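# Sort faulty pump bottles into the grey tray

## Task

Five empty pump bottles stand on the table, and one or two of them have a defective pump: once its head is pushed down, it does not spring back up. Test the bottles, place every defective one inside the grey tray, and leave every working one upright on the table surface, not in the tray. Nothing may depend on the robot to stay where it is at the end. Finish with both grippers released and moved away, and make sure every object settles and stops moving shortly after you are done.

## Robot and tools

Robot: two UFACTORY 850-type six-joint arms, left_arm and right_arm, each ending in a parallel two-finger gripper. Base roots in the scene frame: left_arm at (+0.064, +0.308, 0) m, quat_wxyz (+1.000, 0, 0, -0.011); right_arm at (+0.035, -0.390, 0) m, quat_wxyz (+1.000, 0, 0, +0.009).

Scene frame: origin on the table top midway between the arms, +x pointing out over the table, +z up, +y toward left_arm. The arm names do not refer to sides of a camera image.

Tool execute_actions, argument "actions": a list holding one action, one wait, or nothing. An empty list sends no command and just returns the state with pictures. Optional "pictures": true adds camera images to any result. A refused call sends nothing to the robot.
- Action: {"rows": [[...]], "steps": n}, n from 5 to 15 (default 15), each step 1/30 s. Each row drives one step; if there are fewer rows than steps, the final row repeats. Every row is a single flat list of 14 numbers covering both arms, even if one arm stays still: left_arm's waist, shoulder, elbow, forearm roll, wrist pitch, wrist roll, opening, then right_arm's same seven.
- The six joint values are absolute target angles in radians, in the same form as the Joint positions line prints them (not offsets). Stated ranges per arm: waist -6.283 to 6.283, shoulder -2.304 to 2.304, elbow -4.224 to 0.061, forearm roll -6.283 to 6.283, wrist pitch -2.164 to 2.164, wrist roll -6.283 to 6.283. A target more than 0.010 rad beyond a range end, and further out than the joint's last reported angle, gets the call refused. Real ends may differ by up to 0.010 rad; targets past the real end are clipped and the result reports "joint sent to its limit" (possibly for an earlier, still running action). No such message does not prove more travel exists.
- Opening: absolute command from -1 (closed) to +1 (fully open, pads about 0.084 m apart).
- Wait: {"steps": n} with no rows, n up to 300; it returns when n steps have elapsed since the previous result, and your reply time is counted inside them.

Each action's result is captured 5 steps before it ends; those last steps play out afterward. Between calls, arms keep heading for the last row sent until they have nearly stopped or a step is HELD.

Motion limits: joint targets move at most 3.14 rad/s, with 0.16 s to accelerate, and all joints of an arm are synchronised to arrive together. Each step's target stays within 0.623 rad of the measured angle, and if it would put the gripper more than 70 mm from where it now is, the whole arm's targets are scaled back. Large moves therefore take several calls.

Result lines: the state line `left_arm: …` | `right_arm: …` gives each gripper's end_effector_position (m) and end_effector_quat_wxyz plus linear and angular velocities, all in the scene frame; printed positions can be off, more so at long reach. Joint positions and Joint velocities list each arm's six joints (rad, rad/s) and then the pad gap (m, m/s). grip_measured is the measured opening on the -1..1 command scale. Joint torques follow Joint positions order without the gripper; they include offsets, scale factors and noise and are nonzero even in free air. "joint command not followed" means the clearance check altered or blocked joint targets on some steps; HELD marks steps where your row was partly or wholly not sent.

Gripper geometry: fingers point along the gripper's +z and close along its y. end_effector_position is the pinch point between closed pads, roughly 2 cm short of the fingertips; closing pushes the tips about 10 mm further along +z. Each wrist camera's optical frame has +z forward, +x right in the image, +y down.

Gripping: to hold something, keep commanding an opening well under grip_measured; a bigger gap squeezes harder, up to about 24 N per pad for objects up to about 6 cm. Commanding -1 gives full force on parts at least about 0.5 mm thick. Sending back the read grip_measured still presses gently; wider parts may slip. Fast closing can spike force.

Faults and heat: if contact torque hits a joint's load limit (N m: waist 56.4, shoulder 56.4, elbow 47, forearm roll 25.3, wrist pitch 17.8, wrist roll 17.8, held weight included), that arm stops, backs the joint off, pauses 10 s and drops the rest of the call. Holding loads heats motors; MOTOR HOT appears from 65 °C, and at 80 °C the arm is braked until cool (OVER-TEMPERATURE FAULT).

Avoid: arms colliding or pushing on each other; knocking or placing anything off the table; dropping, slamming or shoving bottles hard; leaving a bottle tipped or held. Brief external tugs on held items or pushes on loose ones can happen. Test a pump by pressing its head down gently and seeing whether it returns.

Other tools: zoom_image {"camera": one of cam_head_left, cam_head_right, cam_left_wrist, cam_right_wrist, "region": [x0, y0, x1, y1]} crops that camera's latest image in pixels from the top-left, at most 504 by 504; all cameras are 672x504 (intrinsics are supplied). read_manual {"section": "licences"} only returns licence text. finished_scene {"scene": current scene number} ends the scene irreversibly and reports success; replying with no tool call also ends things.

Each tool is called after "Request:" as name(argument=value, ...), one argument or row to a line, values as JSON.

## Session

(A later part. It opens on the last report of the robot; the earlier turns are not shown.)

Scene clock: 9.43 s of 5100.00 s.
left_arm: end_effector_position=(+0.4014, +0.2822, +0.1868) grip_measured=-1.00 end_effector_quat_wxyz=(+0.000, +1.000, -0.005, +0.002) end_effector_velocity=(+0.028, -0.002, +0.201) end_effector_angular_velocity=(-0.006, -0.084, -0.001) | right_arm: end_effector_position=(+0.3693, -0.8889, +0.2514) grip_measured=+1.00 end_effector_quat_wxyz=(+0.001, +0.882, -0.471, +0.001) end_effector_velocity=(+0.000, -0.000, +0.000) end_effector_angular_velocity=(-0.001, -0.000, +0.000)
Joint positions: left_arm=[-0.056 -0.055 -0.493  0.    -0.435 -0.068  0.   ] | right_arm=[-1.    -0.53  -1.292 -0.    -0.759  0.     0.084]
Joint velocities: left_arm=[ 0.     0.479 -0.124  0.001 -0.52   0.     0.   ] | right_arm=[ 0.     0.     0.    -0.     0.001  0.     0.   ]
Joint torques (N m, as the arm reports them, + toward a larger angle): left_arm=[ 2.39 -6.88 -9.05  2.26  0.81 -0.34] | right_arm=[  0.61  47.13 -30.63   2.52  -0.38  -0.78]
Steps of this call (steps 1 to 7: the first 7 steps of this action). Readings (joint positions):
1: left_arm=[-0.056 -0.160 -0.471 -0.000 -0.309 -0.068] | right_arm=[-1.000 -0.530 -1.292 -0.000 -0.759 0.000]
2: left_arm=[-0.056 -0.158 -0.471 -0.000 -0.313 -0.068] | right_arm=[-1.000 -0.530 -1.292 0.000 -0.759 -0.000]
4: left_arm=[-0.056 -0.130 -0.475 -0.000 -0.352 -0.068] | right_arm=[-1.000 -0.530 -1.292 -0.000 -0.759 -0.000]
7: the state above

Request:
execute_actions(
  actions=[
    {"rows":[[-0.784,-0.37,-0.918,0,-0.548,-0.784,-1,-1.0,-0.53,-1.292,0,-0.759,0,1]],"steps":15},
  ],
)

Request:
execute_actions(
  actions=[
    {"steps":32},
  ],
  pictures=true,
)

Request:
zoom_image(
  camera="cam_head_left",
  region=[220,180,460,290],
)

Scene clock: 9.97 s of 5100.00 s.
left_arm: end_effector_position=(+0.4359, +0.1889, +0.2040) grip_measured=-1.00 end_effector_quat_wxyz=(-0.000, +1.000, -0.005, -0.000) end_effector_velocity=(+0.073, -0.411, +0.006) end_effector_angular_velocity=(-0.001, -0.003, -0.028) | right_arm: end_effector_position=(+0.3693, -0.8889, +0.2514) grip_measured=+1.00 end_effector_quat_wxyz=(+0.001, +0.882, -0.471, +0.001) end_effector_velocity=(-0.000, -0.000, -0.000) end_effector_angular_velocity=(-0.000, +0.000, -0.000)
Joint positions: left_arm=[-0.289 -0.141 -0.642  0.    -0.502 -0.3    0.   ] | right_arm=[-1.    -0.53  -1.292  0.    -0.759 -0.     0.084]
Joint velocities: left_arm=[-0.942 -0.434 -0.524 -0.001 -0.087 -0.913  0.   ] | right_arm=[-0. -0. -0. -0.  0.  0. -0.]
Joint torques (N m, as the arm reports them, + toward a larger angle): left_arm=[  3.82  14.58 -16.63   1.68   0.16  -0.07] | right_arm=[  0.71  46.56 -30.28   2.47  -0.38  -0.69]
Steps of this call (steps 1 to 5: the last 5 steps of your previous action; step 6: the robot went on to your last target; steps 7 to 16: the first 10 steps of this action). Readings (joint positions):
7: left_arm=[-0.056 -0.023 -0.499 -0.000 -0.477 -0.068] | right_arm=[-1.000 -0.530 -1.292 0.000 -0.759 -0.000]
8: left_arm=[-0.059 -0.024 -0.501 -0.000 -0.478 -0.072] | right_arm=[-1.000 -0.530 -1.292 0.000 -0.759 -0.000]
10: left_arm=[-0.095 -0.044 -0.525 -0.000 -0.483 -0.110] | right_arm=[-1.000 -0.530 -1.292 -0.000 -0.759 0.000]
14: left_arm=[-0.226 -0.112 -0.607 0.000 -0.496 -0.238] | right_arm=[-1.000 -0.530 -1.292 -0.000 -0.759 -0.000]
16: the state above

Scene clock: 11.03 s of 5100.00 s.
left_arm: end_effector_position=(+0.4041, -0.0455, +0.1977) grip_measured=-1.00 end_effector_quat_wxyz=(-0.000, +1.000, -0.010, -0.000) end_effector_velocity=(-0.000, -0.001, -0.001) end_effector_angular_velocity=(+0.000, -0.000, -0.001) | right_arm: end_effector_position=(+0.3693, -0.8889, +0.2514) grip_measured=+1.00 end_effector_quat_wxyz=(+0.001, +0.882, -0.471, +0.001) end_effector_velocity=(-0.001, -0.000, -0.000) end_effector_angular_velocity=(+0.001, +0.001, -0.001)
Joint positions: left_arm=[-0.784 -0.37  -0.918  0.    -0.548 -0.784  0.   ] | right_arm=[-1.    -0.53  -1.292 -0.    -0.759  0.     0.084]
Joint velocities: left_arm=[-0.002 -0.003 -0.002  0.     0.001 -0.002  0.   ] | right_arm=[-0.001 -0.     0.001 -0.     0.    -0.     0.   ]
Joint torques (N m, as the arm reports them, + toward a larger angle): left_arm=[  4.13  21.01 -18.68   1.75   0.21  -0.09] | right_arm=[  0.67  47.56 -30.3    2.38  -0.35  -0.65]
Kept back: nothing.
Steps of this call (steps 1 to 5: the last 5 steps of your previous action; steps 6 to 32: the robot went on to your last target). Readings (joint positions):
1: left_arm=[-0.321 -0.156 -0.660 0.000 -0.504 -0.330] | right_arm=[-1.000 -0.530 -1.292 -0.000 -0.759 0.000]
2: left_arm=[-0.351 -0.170 -0.677 0.000 -0.507 -0.360] | right_arm=[-1.000 -0.530 -1.292 -0.000 -0.759 0.000]
4: left_arm=[-0.412 -0.198 -0.711 0.000 -0.513 -0.420] | right_arm=[-1.000 -0.530 -1.292 -0.000 -0.759 0.000]
8: left_arm=[-0.530 -0.252 -0.776 0.000 -0.524 -0.535] | right_arm=[-1.000 -0.530 -1.292 0.000 -0.759 -0.000]
32: the state above

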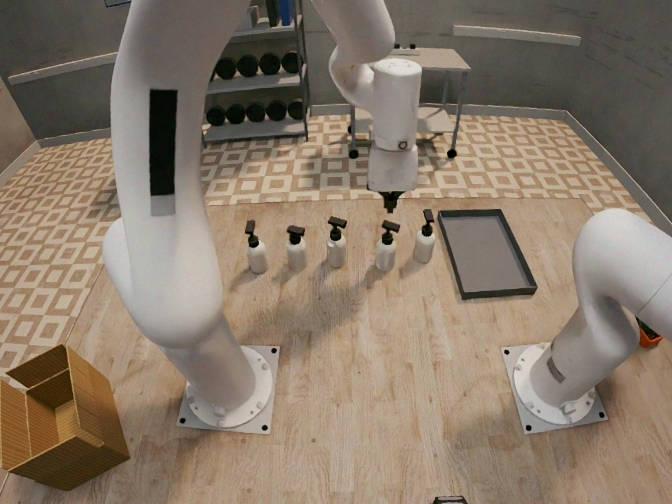

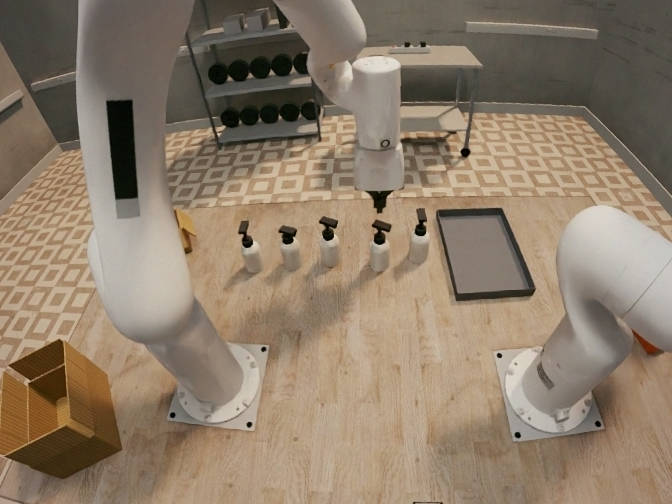

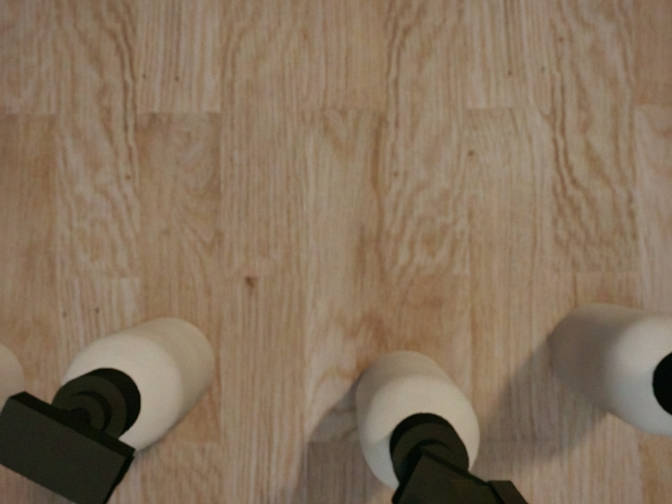

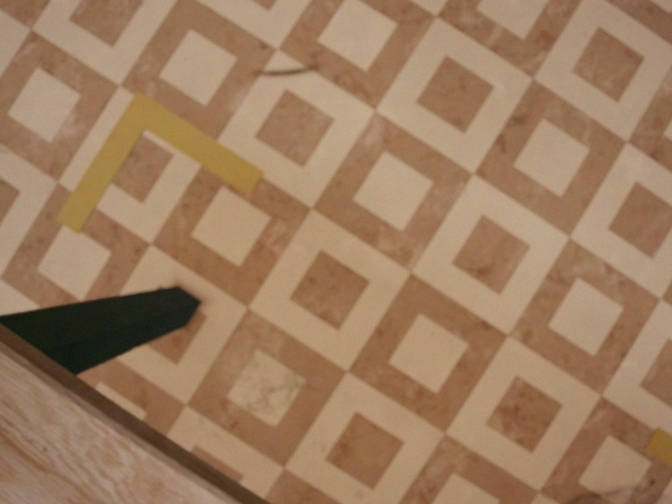

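Region (220, 180, 460, 290) of cam_head_left's 672x504 image, scaled by 2.100, with more detail than that image has; it fills the top 231 rows of this view, and the rest is white.

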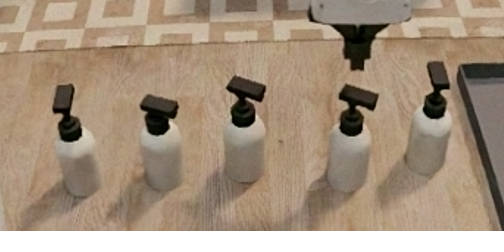

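Request:
execute_actions(
  actions=[
    {"rows":[[-0.784,-0.42,-0.91,0,-0.49,-0.784,-1,-1.0,-0.53,-1.292,0,-0.759,0,1],[-0.784,-0.42,-0.91,0,-0.49,-0.784,-1,-1.0,-0.53,-1.292,0,-0.759,0,1],[-0.784,-0.42,-0.91,0,-0.49,-0.784,-1,-1.0,-0.53,-1.292,0,-0.759,0,1],[-0.784,-0.44,-0.905,0,-0.465,-0.784,-1,-1.0,-0.53,-1.292,0,-0.759,0,1],[-0.784,-0.44,-0.905,0,-0.465,-0.784,-1,-1.0,-0.53,-1.292,0,-0.759,0,1],[-0.784,-0.44,-0.905,0,-0.465,-0.784,-1,-1.0,-0.53,-1.292,0,-0.759,0,1],[-0.784,-0.454,-0.901,0,-0.447,-0.784,-1,-1.0,-0.53,-1.292,0,-0.759,0,1],[-0.784,-0.454,-0.901,0,-0.447,-0.784,-1,-1.0,-0.53,-1.292,0,-0.759,0,1],[-0.784,-0.454,-0.901,0,-0.447,-0.784,-1,-1.0,-0.53,-1.292,0,-0.759,0,1],[-0.784,-0.466,-0.898,0,-0.432,-0.784,-1,-1.0,-0.53,-1.292,0,-0.759,0,1]],"steps":15},
  ],
)

Request:
execute_actions(
  actions=[
    {"steps":12},
  ],
)

Request:
execute_actions(
  actions=[
    {"rows":[[-0.784,-0.37,-0.918,0,-0.548,-0.784,-1,-1.0,-0.53,-1.292,0,-0.759,0,1]],"steps":12},
  ],
)

Scene clock: 11.80 s of 5100.00 s.
left_arm: end_effector_position=(+0.4037, -0.0453, +0.1561) grip_measured=-1.00 end_effector_quat_wxyz=(-0.000, +1.000, -0.011, -0.000) end_effector_velocity=(-0.000, -0.000, -0.071) end_effector_angular_velocity=(-0.014, -0.013, -0.000) | right_arm: end_effector_position=(+0.3693, -0.8889, +0.2514) grip_measured=+1.00 end_effector_quat_wxyz=(+0.001, +0.882, -0.471, +0.001) end_effector_velocity=(-0.000, -0.001, +0.000) end_effector_angular_velocity=(-0.001, +0.000, +0.000)
Joint positions: left_arm=[-0.784 -0.444 -0.903 -0.    -0.46  -0.784  0.   ] | right_arm=[-1.    -0.53  -1.292 -0.    -0.759  0.     0.084]
Joint velocities: left_arm=[-0.001 -0.125  0.028 -0.001  0.172  0.     0.   ] | right_arm=[-0.001  0.    -0.    -0.001  0.001 -0.    -0.   ]
Joint torques (N m, as the arm reports them, + toward a larger angle): left_arm=[  2.61  26.42 -18.81   1.58   0.01  -0.41] | right_arm=[  1.04  46.98 -30.45   2.59  -0.31  -0.68]
Steps of this call (steps 1 to 13: the robot went on to your last target; steps 14 to 23: the first 10 steps of this action). Readings (joint positions):
14: left_arm=[-0.784 -0.370 -0.918 0.000 -0.548 -0.784] | right_arm=[-1.000 -0.530 -1.292 -0.000 -0.759 -0.000]
15: left_arm=[-0.784 -0.372 -0.918 0.000 -0.544 -0.784] | right_arm=[-1.000 -0.530 -1.292 -0.000 -0.759 0.000]
17: left_arm=[-0.784 -0.393 -0.915 0.000 -0.519 -0.784] | right_arm=[-1.000 -0.530 -1.292 -0.000 -0.759 -0.000]
21: left_arm=[-0.784 -0.433 -0.906 -0.000 -0.475 -0.784] | right_arm=[-1.000 -0.530 -1.292 0.000 -0.759 -0.000]
23: the state above

Scene clock: 12.20 s of 5100.00 s.
left_arm: end_effector_position=(+0.4037, -0.0453, +0.1449) grip_measured=-1.00 end_effector_quat_wxyz=(+0.001, +1.000, -0.011, +0.001) end_effector_velocity=(+0.000, +0.001, -0.001) end_effector_angular_velocity=(+0.001, +0.001, +0.003) | right_arm: end_effector_position=(+0.3693, -0.8889, +0.2514) grip_measured=+1.00 end_effector_quat_wxyz=(+0.001, +0.882, -0.471, +0.001) end_effector_velocity=(-0.000, -0.000, +0.000) end_effector_angular_velocity=(-0.001, -0.000, -0.000)
Joint positions: left_arm=[-0.784 -0.465 -0.899  0.    -0.433 -0.784  0.   ] | right_arm=[-1.    -0.53  -1.292 -0.    -0.759  0.     0.084]
Joint velocities: left_arm=[ 0.002 -0.002  0.001 -0.001  0.002 -0.     0.   ] | right_arm=[-0.001 -0.    -0.    -0.     0.    -0.     0.   ]
Joint torques (N m, as the arm reports them, + toward a larger angle): left_arm=[ -0.66  16.16 -12.41   1.65   0.33  -0.41] | right_arm=[  1.06  46.49 -30.11   2.46  -0.41  -0.74]
Kept back: nothing.
Steps of this call (steps 1 to 5: the last 5 steps of your previous action; steps 6 to 12: the robot went on to your last target). Readings (joint positions):
1: left_arm=[-0.784 -0.449 -0.902 -0.000 -0.453 -0.784] | right_arm=[-1.000 -0.530 -1.292 -0.000 -0.759 -0.000]
2: left_arm=[-0.784 -0.454 -0.901 0.000 -0.447 -0.784] | right_arm=[-1.000 -0.530 -1.292 0.000 -0.759 -0.000]
4: left_arm=[-0.784 -0.461 -0.900 -0.000 -0.439 -0.784] | right_arm=[-1.000 -0.530 -1.292 -0.000 -0.759 0.000]
8: left_arm=[-0.784 -0.464 -0.899 0.000 -0.434 -0.784] | right_arm=[-1.000 -0.530 -1.292 0.000 -0.759 -0.000]
12: the state above

Scene clock: 12.43 s of 5100.00 s.
left_arm: end_effector_position=(+0.4050, -0.0467, +0.1879) grip_measured=-1.00 end_effector_quat_wxyz=(+0.001, +1.000, -0.011, +0.001) end_effector_velocity=(+0.008, -0.007, +0.146) end_effector_angular_velocity=(-0.024, -0.023, +0.001) | right_arm: end_effector_position=(+0.3693, -0.8889, +0.2514) grip_measured=+1.00 end_effector_quat_wxyz=(+0.001, +0.882, -0.471, +0.001) end_effector_velocity=(+0.001, +0.000, +0.000) end_effector_angular_velocity=(-0.000, -0.000, +0.001)
Joint positions: left_arm=[-0.784 -0.388 -0.915  0.    -0.523 -0.784  0.   ] | right_arm=[-1.    -0.53  -1.292 -0.    -0.759  0.     0.084]
Joint velocities: left_arm=[ 0.001  0.251 -0.066  0.001 -0.284 -0.     0.   ] | right_arm=[ 0.001  0.    -0.001  0.    -0.    -0.     0.   ]
Joint torques (N m, as the arm reports them, + toward a larger angle): left_arm=[  0.65   6.33 -13.28   2.     0.25  -0.25] | right_arm=[  0.73  46.94 -30.07   2.56  -0.36  -0.8 ]
Steps of this call (steps 1 to 7: the first 7 steps of this action). Readings (joint positions):
1: left_arm=[-0.784 -0.465 -0.899 0.000 -0.433 -0.784] | right_arm=[-1.000 -0.530 -1.292 0.000 -0.759 0.000]
2: left_arm=[-0.784 -0.463 -0.899 -0.000 -0.436 -0.784] | right_arm=[-1.000 -0.530 -1.292 0.000 -0.759 -0.000]
4: left_arm=[-0.784 -0.438 -0.902 -0.000 -0.471 -0.784] | right_arm=[-1.000 -0.530 -1.292 0.000 -0.759 -0.000]
7: the state above

Request:
execute_actions(
  actions=[
    {"rows":[[-0.872,-0.56,-1.187,0,-0.627,-0.872,-1,-1.0,-0.53,-1.292,0,-0.759,0,1]],"steps":15},
  ],
)

Request:
execute_actions(
  actions=[
    {"steps":20},
  ],
  pictures=true,
)

Request:
zoom_image(
  camera="cam_head_left",
  region=[220,180,460,290],
)

Scene clock: 12.93 s of 5100.00 s.
left_arm: end_effector_position=(+0.4243, -0.1296, +0.1933) grip_measured=-1.00 end_effector_quat_wxyz=(+0.000, +1.000, -0.011, +0.000) end_effector_velocity=(+0.022, -0.153, -0.013) end_effector_angular_velocity=(+0.008, +0.007, +0.005) | right_arm: end_effector_position=(+0.3693, -0.8889, +0.2514) grip_measured=+1.00 end_effector_quat_wxyz=(+0.001, +0.882, -0.471, +0.001) end_effector_velocity=(-0.001, -0.000, -0.000) end_effector_angular_velocity=(+0.000, +0.000, -0.001)
Joint positions: left_arm=[-0.861 -0.536 -1.15   0.    -0.614 -0.859  0.   ] | right_arm=[-1.    -0.53  -1.292 -0.    -0.759 -0.     0.084]
Joint velocities: left_arm=[-0.142 -0.302 -0.429 -0.001 -0.138 -0.146  0.   ] | right_arm=[-0.001 -0.     0.     0.    -0.     0.    -0.   ]
Joint torques (N m, as the arm reports them, + toward a larger angle): left_arm=[  7.91  36.56 -14.54   1.34   0.01  -0.12] | right_arm=[  0.83  47.06 -30.25   2.53  -0.45  -0.8 ]
Steps of this call (steps 1 to 5: the last 5 steps of your previous action; steps 6 to 15: the first 10 steps of this action). Readings (joint positions):
6: left_arm=[-0.784 -0.373 -0.917 -0.000 -0.545 -0.784] | right_arm=[-1.000 -0.530 -1.292 -0.000 -0.759 0.000]
7: left_arm=[-0.785 -0.374 -0.920 -0.000 -0.547 -0.785] | right_arm=[-1.000 -0.530 -1.292 -0.000 -0.759 0.000]
9: left_arm=[-0.796 -0.399 -0.957 -0.000 -0.560 -0.798] | right_arm=[-1.000 -0.530 -1.292 -0.000 -0.759 -0.000]
13: left_arm=[-0.845 -0.503 -1.105 0.000 -0.601 -0.845] | right_arm=[-1.000 -0.530 -1.292 -0.000 -0.759 0.000]
15: the state above

Scene clock: 13.60 s of 5100.00 s.
left_arm: end_effector_position=(+0.4265, -0.1424, +0.1930) grip_measured=-1.00 end_effector_quat_wxyz=(-0.000, +1.000, -0.010, -0.000) end_effector_velocity=(+0.000, -0.000, -0.000) end_effector_angular_velocity=(+0.000, -0.001, -0.000) | right_arm: end_effector_position=(+0.3693, -0.8889, +0.2514) grip_measured=+1.00 end_effector_quat_wxyz=(+0.001, +0.882, -0.471, +0.001) end_effector_velocity=(+0.001, +0.001, -0.000) end_effector_angular_velocity=(+0.001, +0.000, +0.002)
Joint positions: left_arm=[-0.872 -0.56  -1.187 -0.    -0.627 -0.872  0.   ] | right_arm=[-1.    -0.53  -1.292  0.    -0.759 -0.     0.084]
Joint velocities: left_arm=[ 0.    -0.    -0.     0.001  0.    -0.     0.   ] | right_arm=[ 0.002  0.     0.     0.    -0.    -0.     0.   ]
Joint torques (N m, as the arm reports them, + toward a larger angle): left_arm=[  3.09  26.97 -19.32   2.77  -0.02  -0.38] | right_arm=[  0.14  47.89 -30.51   2.82  -0.32  -0.73]
Kept back: nothing.
Steps of this call (steps 1 to 5: the last 5 steps of your previous action; steps 6 to 20: the robot went on to your last target). Readings (joint positions):
1: left_arm=[-0.865 -0.544 -1.162 0.000 -0.618 -0.863] | right_arm=[-1.000 -0.530 -1.292 -0.000 -0.759 0.000]
2: left_arm=[-0.867 -0.549 -1.169 -0.000 -0.621 -0.866] | right_arm=[-1.000 -0.530 -1.292 0.000 -0.759 0.000]
4: left_arm=[-0.869 -0.554 -1.178 -0.000 -0.624 -0.869] | right_arm=[-1.000 -0.530 -1.292 -0.000 -0.759 -0.000]
8: left_arm=[-0.871 -0.558 -1.184 -0.000 -0.627 -0.871] | right_arm=[-1.000 -0.530 -1.292 0.000 -0.759 -0.000]
20: the state above

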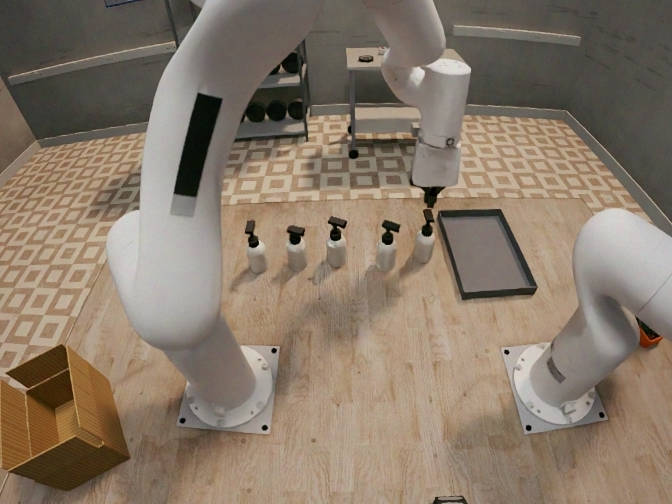

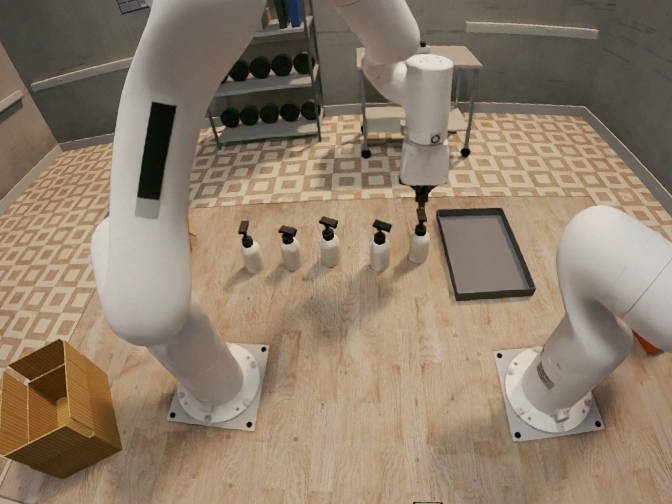

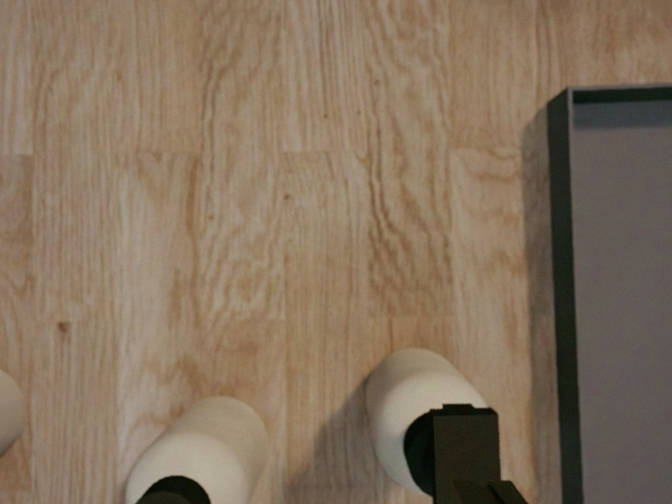

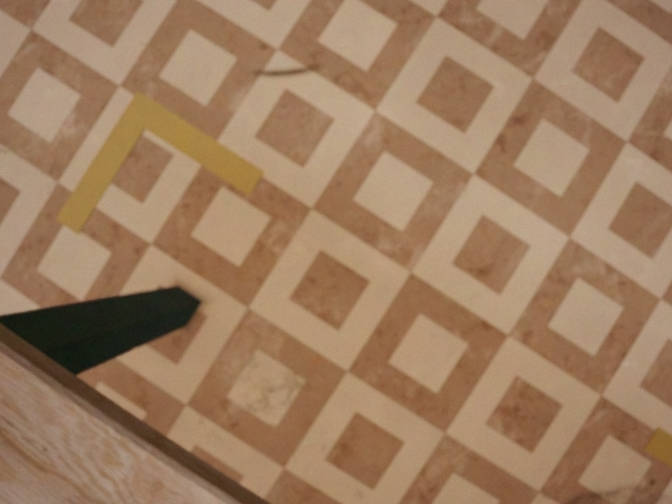

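Region (220, 180, 460, 290) of cam_head_left's 672x504 image, scaled by 2.100, with more detail than that image has; it fills the top 231 rows of this view, and the rest is white.

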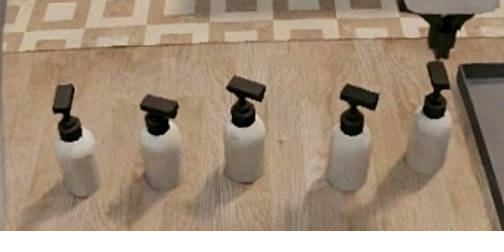

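Request:
execute_actions(
  actions=[
    {"rows":[[-0.881,-0.595,-1.179,0,-0.584,-0.872,-1,-1.0,-0.53,-1.292,0,-0.759,0,1],[-0.881,-0.595,-1.179,0,-0.584,-0.872,-1,-1.0,-0.53,-1.292,0,-0.759,0,1],[-0.881,-0.595,-1.179,0,-0.584,-0.872,-1,-1.0,-0.53,-1.292,0,-0.759,0,1],[-0.881,-0.611,-1.174,0,-0.563,-0.872,-1,-1.0,-0.53,-1.292,0,-0.759,0,1],[-0.881,-0.611,-1.174,0,-0.563,-0.872,-1,-1.0,-0.53,-1.292,0,-0.759,0,1],[-0.881,-0.611,-1.174,0,-0.563,-0.872,-1,-1.0,-0.53,-1.292,0,-0.759,0,1],[-0.881,-0.623,-1.171,0,-0.548,-0.872,-1,-1.0,-0.53,-1.292,0,-0.759,0,1],[-0.881,-0.623,-1.171,0,-0.548,-0.872,-1,-1.0,-0.53,-1.292,0,-0.759,0,1],[-0.881,-0.623,-1.171,0,-0.548,-0.872,-1,-1.0,-0.53,-1.292,0,-0.759,0,1],[-0.881,-0.634,-1.168,0,-0.534,-0.872,-1,-1.0,-0.53,-1.292,0,-0.759,0,1]],"steps":15},
  ],
)

Request:
execute_actions(
  actions=[
    {"steps":12},
  ],
)

Request:
execute_actions(
  actions=[
    {"rows":[[-0.881,-0.55,-1.19,0,-0.64,-0.872,-1,-1.0,-0.53,-1.292,0,-0.759,0,1]],"steps":12},
  ],
)

Request:
execute_actions(
  actions=[
    {"rows":[[-0.338,-0.09,-0.585,0,-0.495,-0.1,0.6,-1.0,-0.53,-1.292,0,-0.759,0,1]],"steps":15},
  ],
)

Request:
execute_actions(
  actions=[
    {"steps":30},
  ],
  pictures=true,
)

Request:
zoom_image(
  camera="cam_head_left",
  region=[220,180,460,290],
)

Scene clock: 14.57 s of 5100.00 s.
left_arm: end_effector_position=(+0.4220, -0.1447, +0.1558) grip_measured=-1.00 end_effector_quat_wxyz=(-0.000, +1.000, -0.015, -0.000) end_effector_velocity=(-0.002, -0.001, -0.068) end_effector_angular_velocity=(-0.009, -0.007, -0.004) | right_arm: end_effector_position=(+0.3693, -0.8889, +0.2514) grip_measured=+1.00 end_effector_quat_wxyz=(+0.001, +0.882, -0.471, +0.001) end_effector_velocity=(-0.000, -0.000, +0.000) end_effector_angular_velocity=(-0.000, -0.001, -0.001)
Joint positions: left_arm=[-0.881 -0.615 -1.173  0.    -0.558 -0.872  0.   ] | right_arm=[-1.    -0.53  -1.292 -0.    -0.759 -0.     0.084]
Joint velocities: left_arm=[-0.004 -0.102  0.025  0.     0.139 -0.001  0.   ] | right_arm=[-0.001  0.     0.     0.     0.     0.     0.   ]
Joint torques (N m, as the arm reports them, + toward a larger angle): left_arm=[  7.19  32.3  -17.95   1.37   0.6   -0.31] | right_arm=[  1.27  46.97 -30.15   2.81  -0.31  -0.77]
Steps of this call (steps 1 to 15: the robot went on to your last target; steps 16 to 19: nothing new was sent; steps 20 to 29: the first 10 steps of this action). Readings (joint positions):
20: left_arm=[-0.872 -0.560 -1.187 0.000 -0.627 -0.872] | right_arm=[-1.000 -0.530 -1.292 -0.000 -0.759 -0.000]
21: left_arm=[-0.872 -0.562 -1.187 0.000 -0.623 -0.872] | right_arm=[-1.000 -0.530 -1.292 0.000 -0.759 -0.000]
23: left_arm=[-0.877 -0.578 -1.184 0.000 -0.604 -0.872] | right_arm=[-1.000 -0.530 -1.292 0.000 -0.759 -0.000]
27: left_arm=[-0.880 -0.606 -1.175 -0.000 -0.570 -0.872] | right_arm=[-1.000 -0.530 -1.292 -0.000 -0.759 -0.000]
29: the state above

Scene clock: 14.97 s of 5100.00 s.
left_arm: end_effector_position=(+0.4220, -0.1450, +0.1449) grip_measured=-1.00 end_effector_quat_wxyz=(+0.001, +1.000, -0.015, +0.001) end_effector_velocity=(+0.001, -0.001, -0.001) end_effector_angular_velocity=(-0.004, -0.004, -0.001) | right_arm: end_effector_position=(+0.3693, -0.8889, +0.2514) grip_measured=+1.00 end_effector_quat_wxyz=(+0.001, +0.882, -0.471, +0.001) end_effector_velocity=(-0.000, +0.000, -0.000) end_effector_angular_velocity=(+0.001, +0.001, -0.000)
Joint positions: left_arm=[-0.881 -0.632 -1.169  0.    -0.535 -0.872  0.   ] | right_arm=[-1.    -0.53  -1.292 -0.    -0.759  0.     0.084]
Joint velocities: left_arm=[ 0.001 -0.002  0.     0.001  0.008  0.     0.   ] | right_arm=[-0.    -0.     0.001  0.    -0.001 -0.     0.   ]
Joint torques (N m, as the arm reports them, + toward a larger angle): left_arm=[  1.21  17.68 -10.58   2.71   1.31  -0.23] | right_arm=[  1.06  46.73 -30.44   2.75  -0.36  -0.73]
Kept back: nothing.
Steps of this call (steps 1 to 5: the last 5 steps of your previous action; steps 6 to 12: the robot went on to your last target). Readings (joint positions):
1: left_arm=[-0.881 -0.619 -1.172 0.000 -0.553 -0.872] | right_arm=[-1.000 -0.530 -1.292 -0.000 -0.759 0.000]
2: left_arm=[-0.881 -0.624 -1.171 0.000 -0.547 -0.872] | right_arm=[-1.000 -0.530 -1.292 -0.000 -0.759 0.000]
4: left_arm=[-0.881 -0.630 -1.169 0.000 -0.540 -0.872] | right_arm=[-1.000 -0.530 -1.292 -0.000 -0.759 0.000]
8: left_arm=[-0.881 -0.632 -1.169 0.000 -0.536 -0.872] | right_arm=[-1.000 -0.530 -1.292 -0.000 -0.759 -0.000]
12: the state above

Scene clock: 15.20 s of 5100.00 s.
left_arm: end_effector_position=(+0.4232, -0.1468, +0.1901) grip_measured=-1.00 end_effector_quat_wxyz=(+0.002, +1.000, -0.015, +0.001) end_effector_velocity=(+0.008, -0.010, +0.152) end_effector_angular_velocity=(-0.031, -0.025, -0.002) | right_arm: end_effector_position=(+0.3693, -0.8889, +0.2514) grip_measured=+1.00 end_effector_quat_wxyz=(+0.001, +0.882, -0.471, +0.001) end_effector_velocity=(+0.000, +0.001, -0.000) end_effector_angular_velocity=(+0.001, +0.000, +0.001)
Joint positions: left_arm=[-0.881 -0.565 -1.187  0.    -0.617 -0.872  0.   ] | right_arm=[-1.    -0.53  -1.292  0.    -0.759 -0.     0.084]
Joint velocities: left_arm=[-0.001  0.216 -0.072  0.001 -0.248  0.     0.   ] | right_arm=[ 0.001 -0.     0.     0.    -0.    -0.     0.   ]
Joint torques (N m, as the arm reports them, + toward a larger angle): left_arm=[  1.57  10.17 -11.63   2.37   0.39  -0.44] | right_arm=[  0.5   46.49 -30.64   2.74  -0.32  -0.67]
Steps of this call (steps 1 to 7: the first 7 steps of this action). Readings (joint positions):
1: left_arm=[-0.881 -0.632 -1.169 0.000 -0.535 -0.872] | right_arm=[-1.000 -0.530 -1.292 0.000 -0.759 -0.000]
2: left_arm=[-0.881 -0.631 -1.170 0.000 -0.538 -0.872] | right_arm=[-1.000 -0.530 -1.292 0.000 -0.759 -0.000]
4: left_arm=[-0.881 -0.609 -1.172 -0.000 -0.571 -0.872] | right_arm=[-1.000 -0.530 -1.292 -0.000 -0.759 0.000]
7: the state above

Scene clock: 15.70 s of 5100.00 s.
left_arm: end_effector_position=(+0.4476, -0.0406, +0.2076) grip_measured=+0.42 end_effector_quat_wxyz=(-0.000, +0.999, -0.037, -0.000) end_effector_velocity=(+0.048, +0.410, +0.027) end_effector_angular_velocity=(-0.004, -0.002, -0.303) | right_arm: end_effector_position=(+0.3693, -0.8889, +0.2514) grip_measured=+1.00 end_effector_quat_wxyz=(+0.001, +0.882, -0.471, +0.001) end_effector_velocity=(+0.000, +0.001, -0.001) end_effector_angular_velocity=(+0.001, +0.001, +0.001)
Joint positions: left_arm=[-0.717 -0.413 -1.006  0.    -0.595 -0.664  0.062] | right_arm=[-1.    -0.53  -1.292  0.    -0.759 -0.     0.084]
Joint velocities: left_arm=[ 0.647  0.551  0.714 -0.001  0.167  0.95   0.178] | right_arm=[ 0.001 -0.     0.001 -0.     0.     0.    -0.   ]
Joint torques (N m, as the arm reports them, + toward a larger angle): left_arm=[ -0.48  22.66 -19.65   1.46   0.15  -0.45] | right_arm=[  1.28  46.93 -30.28   2.54  -0.36  -0.72]
Steps of this call (steps 1 to 5: the last 5 steps of your previous action; steps 6 to 15: the first 10 steps of this action). Readings (joint positions):
6: left_arm=[-0.881 -0.553 -1.189 -0.000 -0.637 -0.872] | right_arm=[-1.000 -0.530 -1.292 0.000 -0.759 0.000]
7: left_arm=[-0.879 -0.550 -1.186 -0.000 -0.637 -0.868] | right_arm=[-1.000 -0.530 -1.292 0.000 -0.759 0.000]
9: left_arm=[-0.850 -0.525 -1.152 -0.000 -0.628 -0.832] | right_arm=[-1.000 -0.530 -1.292 0.000 -0.759 -0.000]
13: left_arm=[-0.760 -0.449 -1.054 -0.000 -0.606 -0.724] | right_arm=[-1.000 -0.530 -1.292 -0.000 -0.759 0.000]
15: the state above

Scene clock: 16.70 s of 5100.00 s.
left_arm: end_effector_position=(+0.4097, +0.1783, +0.2043) grip_measured=+0.59 end_effector_quat_wxyz=(+0.000, +0.992, -0.129, +0.000) end_effector_velocity=(-0.001, +0.002, +0.000) end_effector_angular_velocity=(+0.001, +0.000, -0.001) | right_arm: end_effector_position=(+0.3693, -0.8889, +0.2514) grip_measured=+1.00 end_effector_quat_wxyz=(+0.001, +0.882, -0.471, +0.001) end_effector_velocity=(-0.000, +0.000, -0.000) end_effector_angular_velocity=(+0.001, +0.001, +0.001)
Joint positions: left_arm=[-0.338 -0.09  -0.585  0.    -0.495 -0.1    0.069] | right_arm=[-1.    -0.53  -1.292 -0.    -0.759  0.     0.084]
Joint velocities: left_arm=[ 0.003  0.005  0.005  0.001 -0.001  0.003  0.   ] | right_arm=[ 0.     0.     0.001 -0.    -0.    -0.     0.   ]
Joint torques (N m, as the arm reports them, + toward a larger angle): left_arm=[  3.26  12.79 -17.58   1.19   0.15  -0.27] | right_arm=[  0.32  46.47 -30.52   2.33  -0.44  -0.73]
Kept back: nothing.
Steps of this call (steps 1 to 5: the last 5 steps of your previous action; steps 6 to 30: the robot went on to your last target). Readings (joint positions):
1: left_arm=[-0.695 -0.394 -0.982 0.000 -0.589 -0.631] | right_arm=[-1.000 -0.530 -1.292 0.000 -0.759 -0.000]
2: left_arm=[-0.673 -0.375 -0.958 0.000 -0.583 -0.599] | right_arm=[-1.000 -0.530 -1.292 0.000 -0.759 -0.000]
4: left_arm=[-0.629 -0.338 -0.908 0.000 -0.572 -0.532] | right_arm=[-1.000 -0.530 -1.292 -0.000 -0.759 0.000]
8: left_arm=[-0.538 -0.260 -0.807 0.000 -0.548 -0.397] | right_arm=[-1.000 -0.530 -1.292 -0.000 -0.759 0.000]
30: the state above

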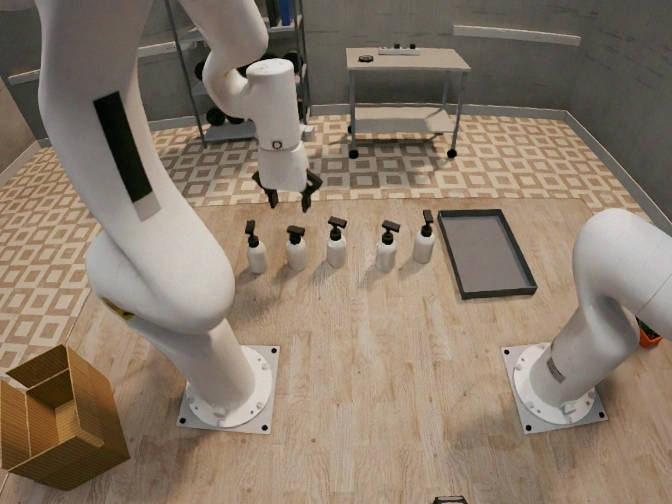

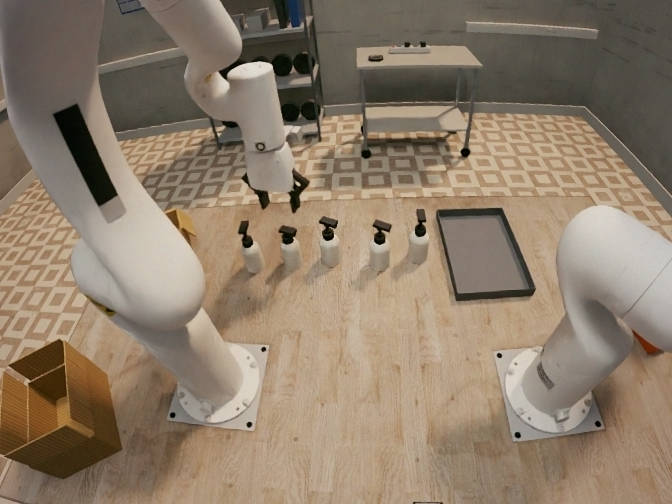

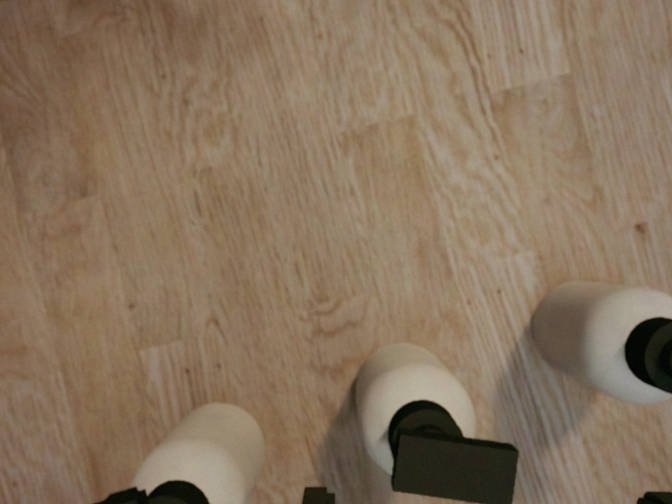

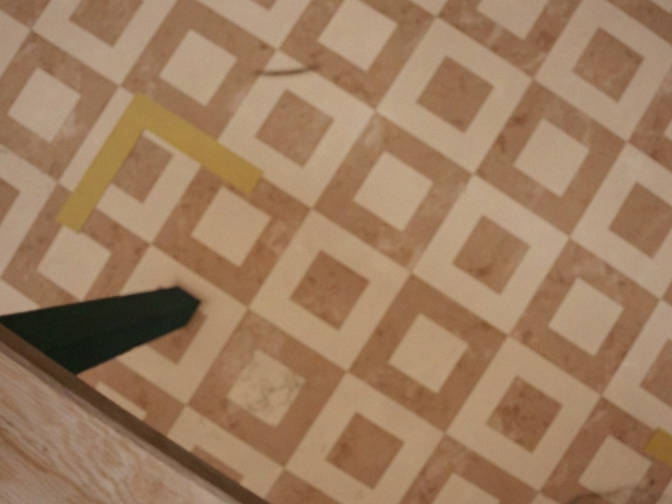

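Region (220, 180, 460, 290) of cam_head_left's 672x504 image, scaled by 2.100, with more detail than that image has; it fills the top 231 rows of this view, and the rest is white.

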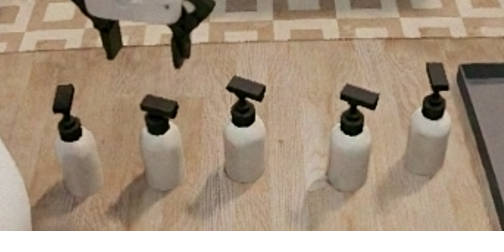

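Request:
execute_actions(
  actions=[
    {"rows":[[-0.338,-0.09,-0.585,0,-0.495,-1.589,0.6,-1.0,-0.53,-1.292,0,-0.759,0,1]],"steps":15},
  ],
)

Request:
execute_actions(
  actions=[
    {"steps":15},
  ],
)

Request:
execute_actions(
  actions=[
    {"rows":[[-0.338,-0.15,-0.575,0,-0.425,-1.589,0.6,-1.0,-0.53,-1.292,0,-0.759,0,1],[-0.338,-0.15,-0.575,0,-0.425,-1.589,0.6,-1.0,-0.53,-1.292,0,-0.759,0,1],[-0.338,-0.21,-0.568,0,-0.358,-1.589,0.6,-1.0,-0.53,-1.292,0,-0.759,0,1],[-0.338,-0.21,-0.568,0,-0.358,-1.589,0.6,-1.0,-0.53,-1.292,0,-0.759,0,1],[-0.338,-0.27,-0.564,0,-0.294,-1.589,0.6,-1.0,-0.53,-1.292,0,-0.759,0,1],[-0.338,-0.27,-0.564,0,-0.294,-1.589,0.6,-1.0,-0.53,-1.292,0,-0.759,0,1],[-0.338,-0.325,-0.561,0,-0.236,-1.589,0.6,-1.0,-0.53,-1.292,0,-0.759,0,1]],"steps":15},
  ],
)

Request:
execute_actions(
  actions=[
    {"steps":10},
  ],
  pictures=true,
)

Request:
zoom_image(
  camera="cam_head_left",
  region=[230,180,360,280],
)

Scene clock: 17.63 s of 5100.00 s.
left_arm: end_effector_position=(+0.4096, +0.1785, +0.2043) grip_measured=+0.59 end_effector_quat_wxyz=(+0.000, +0.993, +0.115, +0.000) end_effector_velocity=(-0.000, +0.000, +0.000) end_effector_angular_velocity=(+0.001, +0.001, +2.825) | right_arm: end_effector_position=(+0.3693, -0.8889, +0.2514) grip_measured=+1.00 end_effector_quat_wxyz=(+0.001, +0.882, -0.471, +0.001) end_effector_velocity=(+0.000, +0.000, -0.000) end_effector_angular_velocity=(+0.000, +0.001, +0.001)
Joint positions: left_arm=[-0.338 -0.09  -0.585 -0.    -0.495 -0.589  0.069] | right_arm=[-1.    -0.53  -1.292  0.    -0.759  0.     0.084]
Joint velocities: left_arm=[ 0.     0.001  0.     0.001 -0.002 -2.826 -0.   ] | right_arm=[ 0.001  0.     0.001 -0.001 -0.     0.    -0.   ]
Joint torques (N m, as the arm reports them, + toward a larger angle): left_arm=[  4.09  14.68 -18.67   2.14   0.65  -0.16] | right_arm=[  1.2   46.75 -30.58   2.72  -0.39  -0.71]
Steps of this call (steps 1 to 15: the robot went on to your last target; steps 16 to 18: nothing new was sent; steps 19 to 28: the first 10 steps of this action). Readings (joint positions):
19: left_arm=[-0.338 -0.090 -0.585 0.000 -0.495 -0.100] | right_arm=[-1.000 -0.530 -1.292 -0.000 -0.759 0.000]
20: left_arm=[-0.338 -0.090 -0.585 0.000 -0.495 -0.104] | right_arm=[-1.000 -0.530 -1.292 0.000 -0.759 -0.000]
22: left_arm=[-0.338 -0.090 -0.585 0.000 -0.495 -0.143] | right_arm=[-1.000 -0.530 -1.292 0.000 -0.759 0.000]
26: left_arm=[-0.338 -0.090 -0.585 0.000 -0.495 -0.405] | right_arm=[-1.000 -0.530 -1.292 0.000 -0.759 -0.000]
28: the state above

Scene clock: 18.13 s of 5100.00 s.
left_arm: end_effector_position=(+0.4096, +0.1785, +0.2043) grip_measured=+0.59 end_effector_quat_wxyz=(+0.000, +0.822, +0.569, -0.000) end_effector_velocity=(+0.000, +0.000, +0.000) end_effector_angular_velocity=(-0.000, -0.001, +0.210) | right_arm: end_effector_position=(+0.3693, -0.8889, +0.2514) grip_measured=+1.00 end_effector_quat_wxyz=(+0.001, +0.882, -0.471, +0.001) end_effector_velocity=(+0.000, -0.001, +0.001) end_effector_angular_velocity=(-0.002, -0.001, +0.001)
Joint positions: left_arm=[-0.338 -0.09  -0.585  0.    -0.495 -1.57   0.069] | right_arm=[-1.    -0.53  -1.292 -0.    -0.759 -0.     0.084]
Joint velocities: left_arm=[ 0.001  0.001  0.     0.    -0.    -0.209 -0.   ] | right_arm=[-0.     0.    -0.001 -0.     0.    -0.    -0.   ]
Joint torques (N m, as the arm reports them, + toward a larger angle): left_arm=[  2.56  12.91 -17.77   2.73   0.27   0.09] | right_arm=[  0.02  47.47 -30.53   2.17  -0.37  -0.78]
Kept back: nothing.
Steps of this call (steps 1 to 5: the last 5 steps of your previous action; steps 6 to 15: the robot went on to your last target). Readings (joint positions):
1: left_arm=[-0.338 -0.090 -0.585 -0.000 -0.495 -0.684] | right_arm=[-1.000 -0.530 -1.292 0.000 -0.759 -0.000]
2: left_arm=[-0.338 -0.090 -0.585 -0.000 -0.495 -0.780] | right_arm=[-1.000 -0.530 -1.292 -0.000 -0.759 0.000]
4: left_arm=[-0.338 -0.090 -0.585 -0.000 -0.495 -0.972] | right_arm=[-1.000 -0.530 -1.292 -0.000 -0.759 0.000]
8: left_arm=[-0.338 -0.090 -0.585 -0.000 -0.495 -1.340] | right_arm=[-1.000 -0.530 -1.292 -0.000 -0.759 -0.000]
15: the state above

Scene clock: 18.47 s of 5100.00 s.
left_arm: end_effector_position=(+0.4101, +0.1783, +0.1275) grip_measured=+0.59 end_effector_quat_wxyz=(-0.002, +0.817, +0.577, -0.001) end_effector_velocity=(-0.034, +0.013, -0.241) end_effector_angular_velocity=(+0.025, +0.067, +0.005) | right_arm: end_effector_position=(+0.3693, -0.8889, +0.2514) grip_measured=+1.00 end_effector_quat_wxyz=(+0.001, +0.882, -0.471, +0.001) end_effector_velocity=(+0.000, -0.000, +0.000) end_effector_angular_velocity=(-0.001, +0.000, +0.001)
Joint positions: left_arm=[-0.338 -0.28  -0.564 -0.    -0.288 -1.588  0.069] | right_arm=[-1.    -0.53  -1.292 -0.    -0.759  0.     0.084]
Joint velocities: left_arm=[-0.001 -0.606  0.064  0.001  0.598 -0.006 -0.   ] | right_arm=[ 0.     0.    -0.001 -0.001 -0.001 -0.     0.   ]
Joint torques (N m, as the arm reports them, + toward a larger angle): left_arm=[ -0.35  37.8  -18.87   2.19  -0.32  -0.36] | right_arm=[  1.32  46.71 -30.39   2.59  -0.35  -0.74]
Steps of this call (steps 1 to 10: the first 10 steps of this action). Readings (joint positions):
1: left_arm=[-0.338 -0.090 -0.585 0.000 -0.495 -1.575] | right_arm=[-1.000 -0.530 -1.292 -0.000 -0.759 0.000]
2: left_arm=[-0.338 -0.092 -0.585 0.000 -0.491 -1.579] | right_arm=[-1.000 -0.530 -1.292 0.000 -0.759 0.000]
4: left_arm=[-0.338 -0.119 -0.582 0.000 -0.458 -1.584] | right_arm=[-1.000 -0.530 -1.292 -0.000 -0.759 -0.000]
8: left_arm=[-0.338 -0.227 -0.568 -0.000 -0.343 -1.588] | right_arm=[-1.000 -0.530 -1.292 0.000 -0.759 -0.000]
10: the state above

Scene clock: 18.80 s of 5100.00 s.
left_arm: end_effector_position=(+0.4104, +0.1782, +0.1108) grip_measured=+0.59 end_effector_quat_wxyz=(+0.000, +0.817, +0.577, +0.000) end_effector_velocity=(-0.002, +0.001, -0.007) end_effector_angular_velocity=(+0.001, +0.003, +0.001) | right_arm: end_effector_position=(+0.3693, -0.8889, +0.2514) grip_measured=+1.00 end_effector_quat_wxyz=(+0.001, +0.882, -0.471, +0.001) end_effector_velocity=(-0.000, +0.000, -0.000) end_effector_angular_velocity=(+0.001, +0.000, -0.000)
Joint positions: left_arm=[-0.338 -0.323 -0.561  0.    -0.237 -1.589  0.069] | right_arm=[-1.    -0.53  -1.292  0.    -0.759 -0.     0.084]
Joint velocities: left_arm=[ 0.001 -0.016  0.002 -0.     0.015 -0.    -0.   ] | right_arm=[ 0.  0.  0.  0. -0.  0.  0.]
Joint torques (N m, as the arm reports them, + toward a larger angle): left_arm=[  4.36  15.57 -13.75   1.74   0.3   -0.1 ] | right_arm=[  0.67  46.93 -30.52   2.52  -0.34  -0.76]
Kept back: nothing.
Steps of this call (steps 1 to 5: the last 5 steps of your previous action; steps 6 to 10: the robot went on to your last target). Readings (joint positions):
1: left_arm=[-0.338 -0.296 -0.562 -0.000 -0.272 -1.589] | right_arm=[-1.000 -0.530 -1.292 0.000 -0.759 -0.000]
2: left_arm=[-0.338 -0.305 -0.561 -0.000 -0.261 -1.589] | right_arm=[-1.000 -0.530 -1.292 -0.000 -0.759 0.000]
4: left_arm=[-0.338 -0.315 -0.561 -0.000 -0.248 -1.589] | right_arm=[-1.000 -0.530 -1.292 -0.000 -0.759 0.000]
8: left_arm=[-0.338 -0.322 -0.561 0.000 -0.239 -1.589] | right_arm=[-1.000 -0.530 -1.292 0.000 -0.759 0.000]
10: the state above

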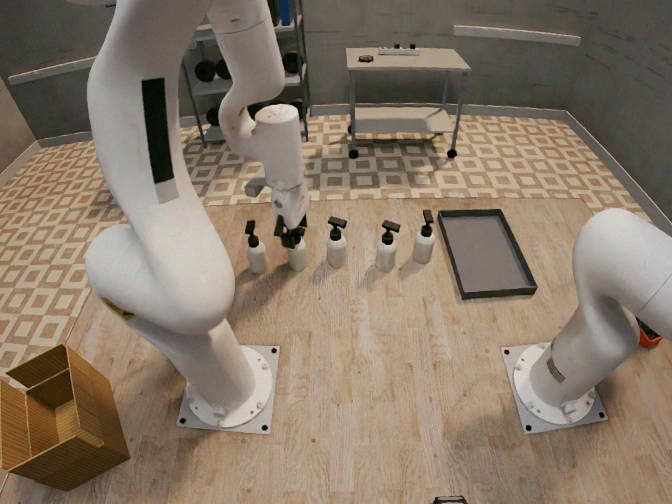

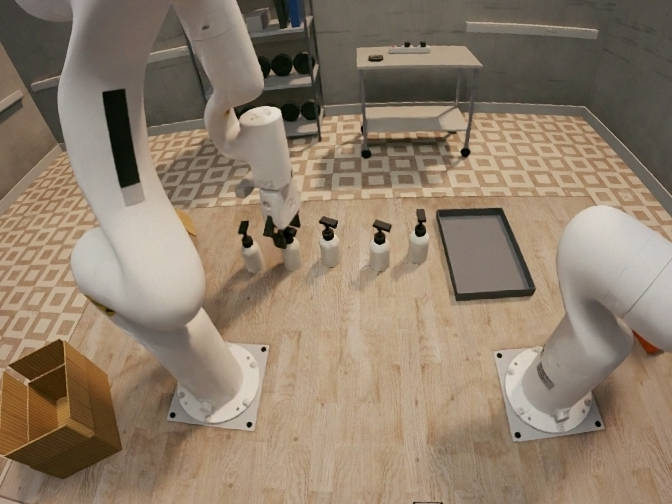

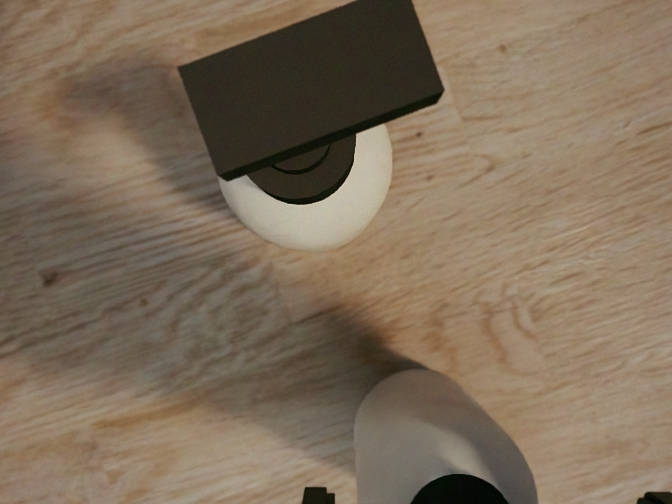

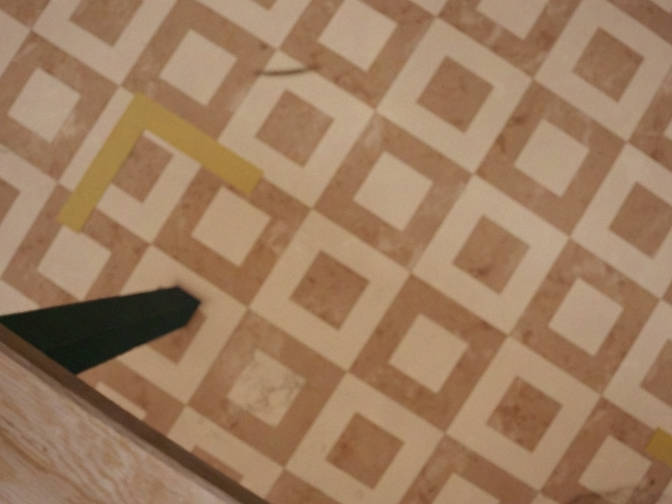

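Region (230, 180, 360, 280) of cam_head_left's 672x504 image, scaled by 3.877, with more detail than that image has; it fills the top 388 rows of this view, and the rest is white.

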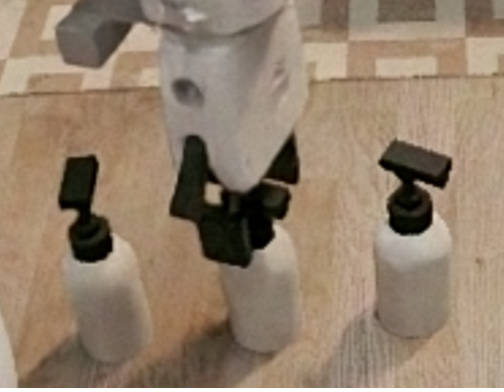

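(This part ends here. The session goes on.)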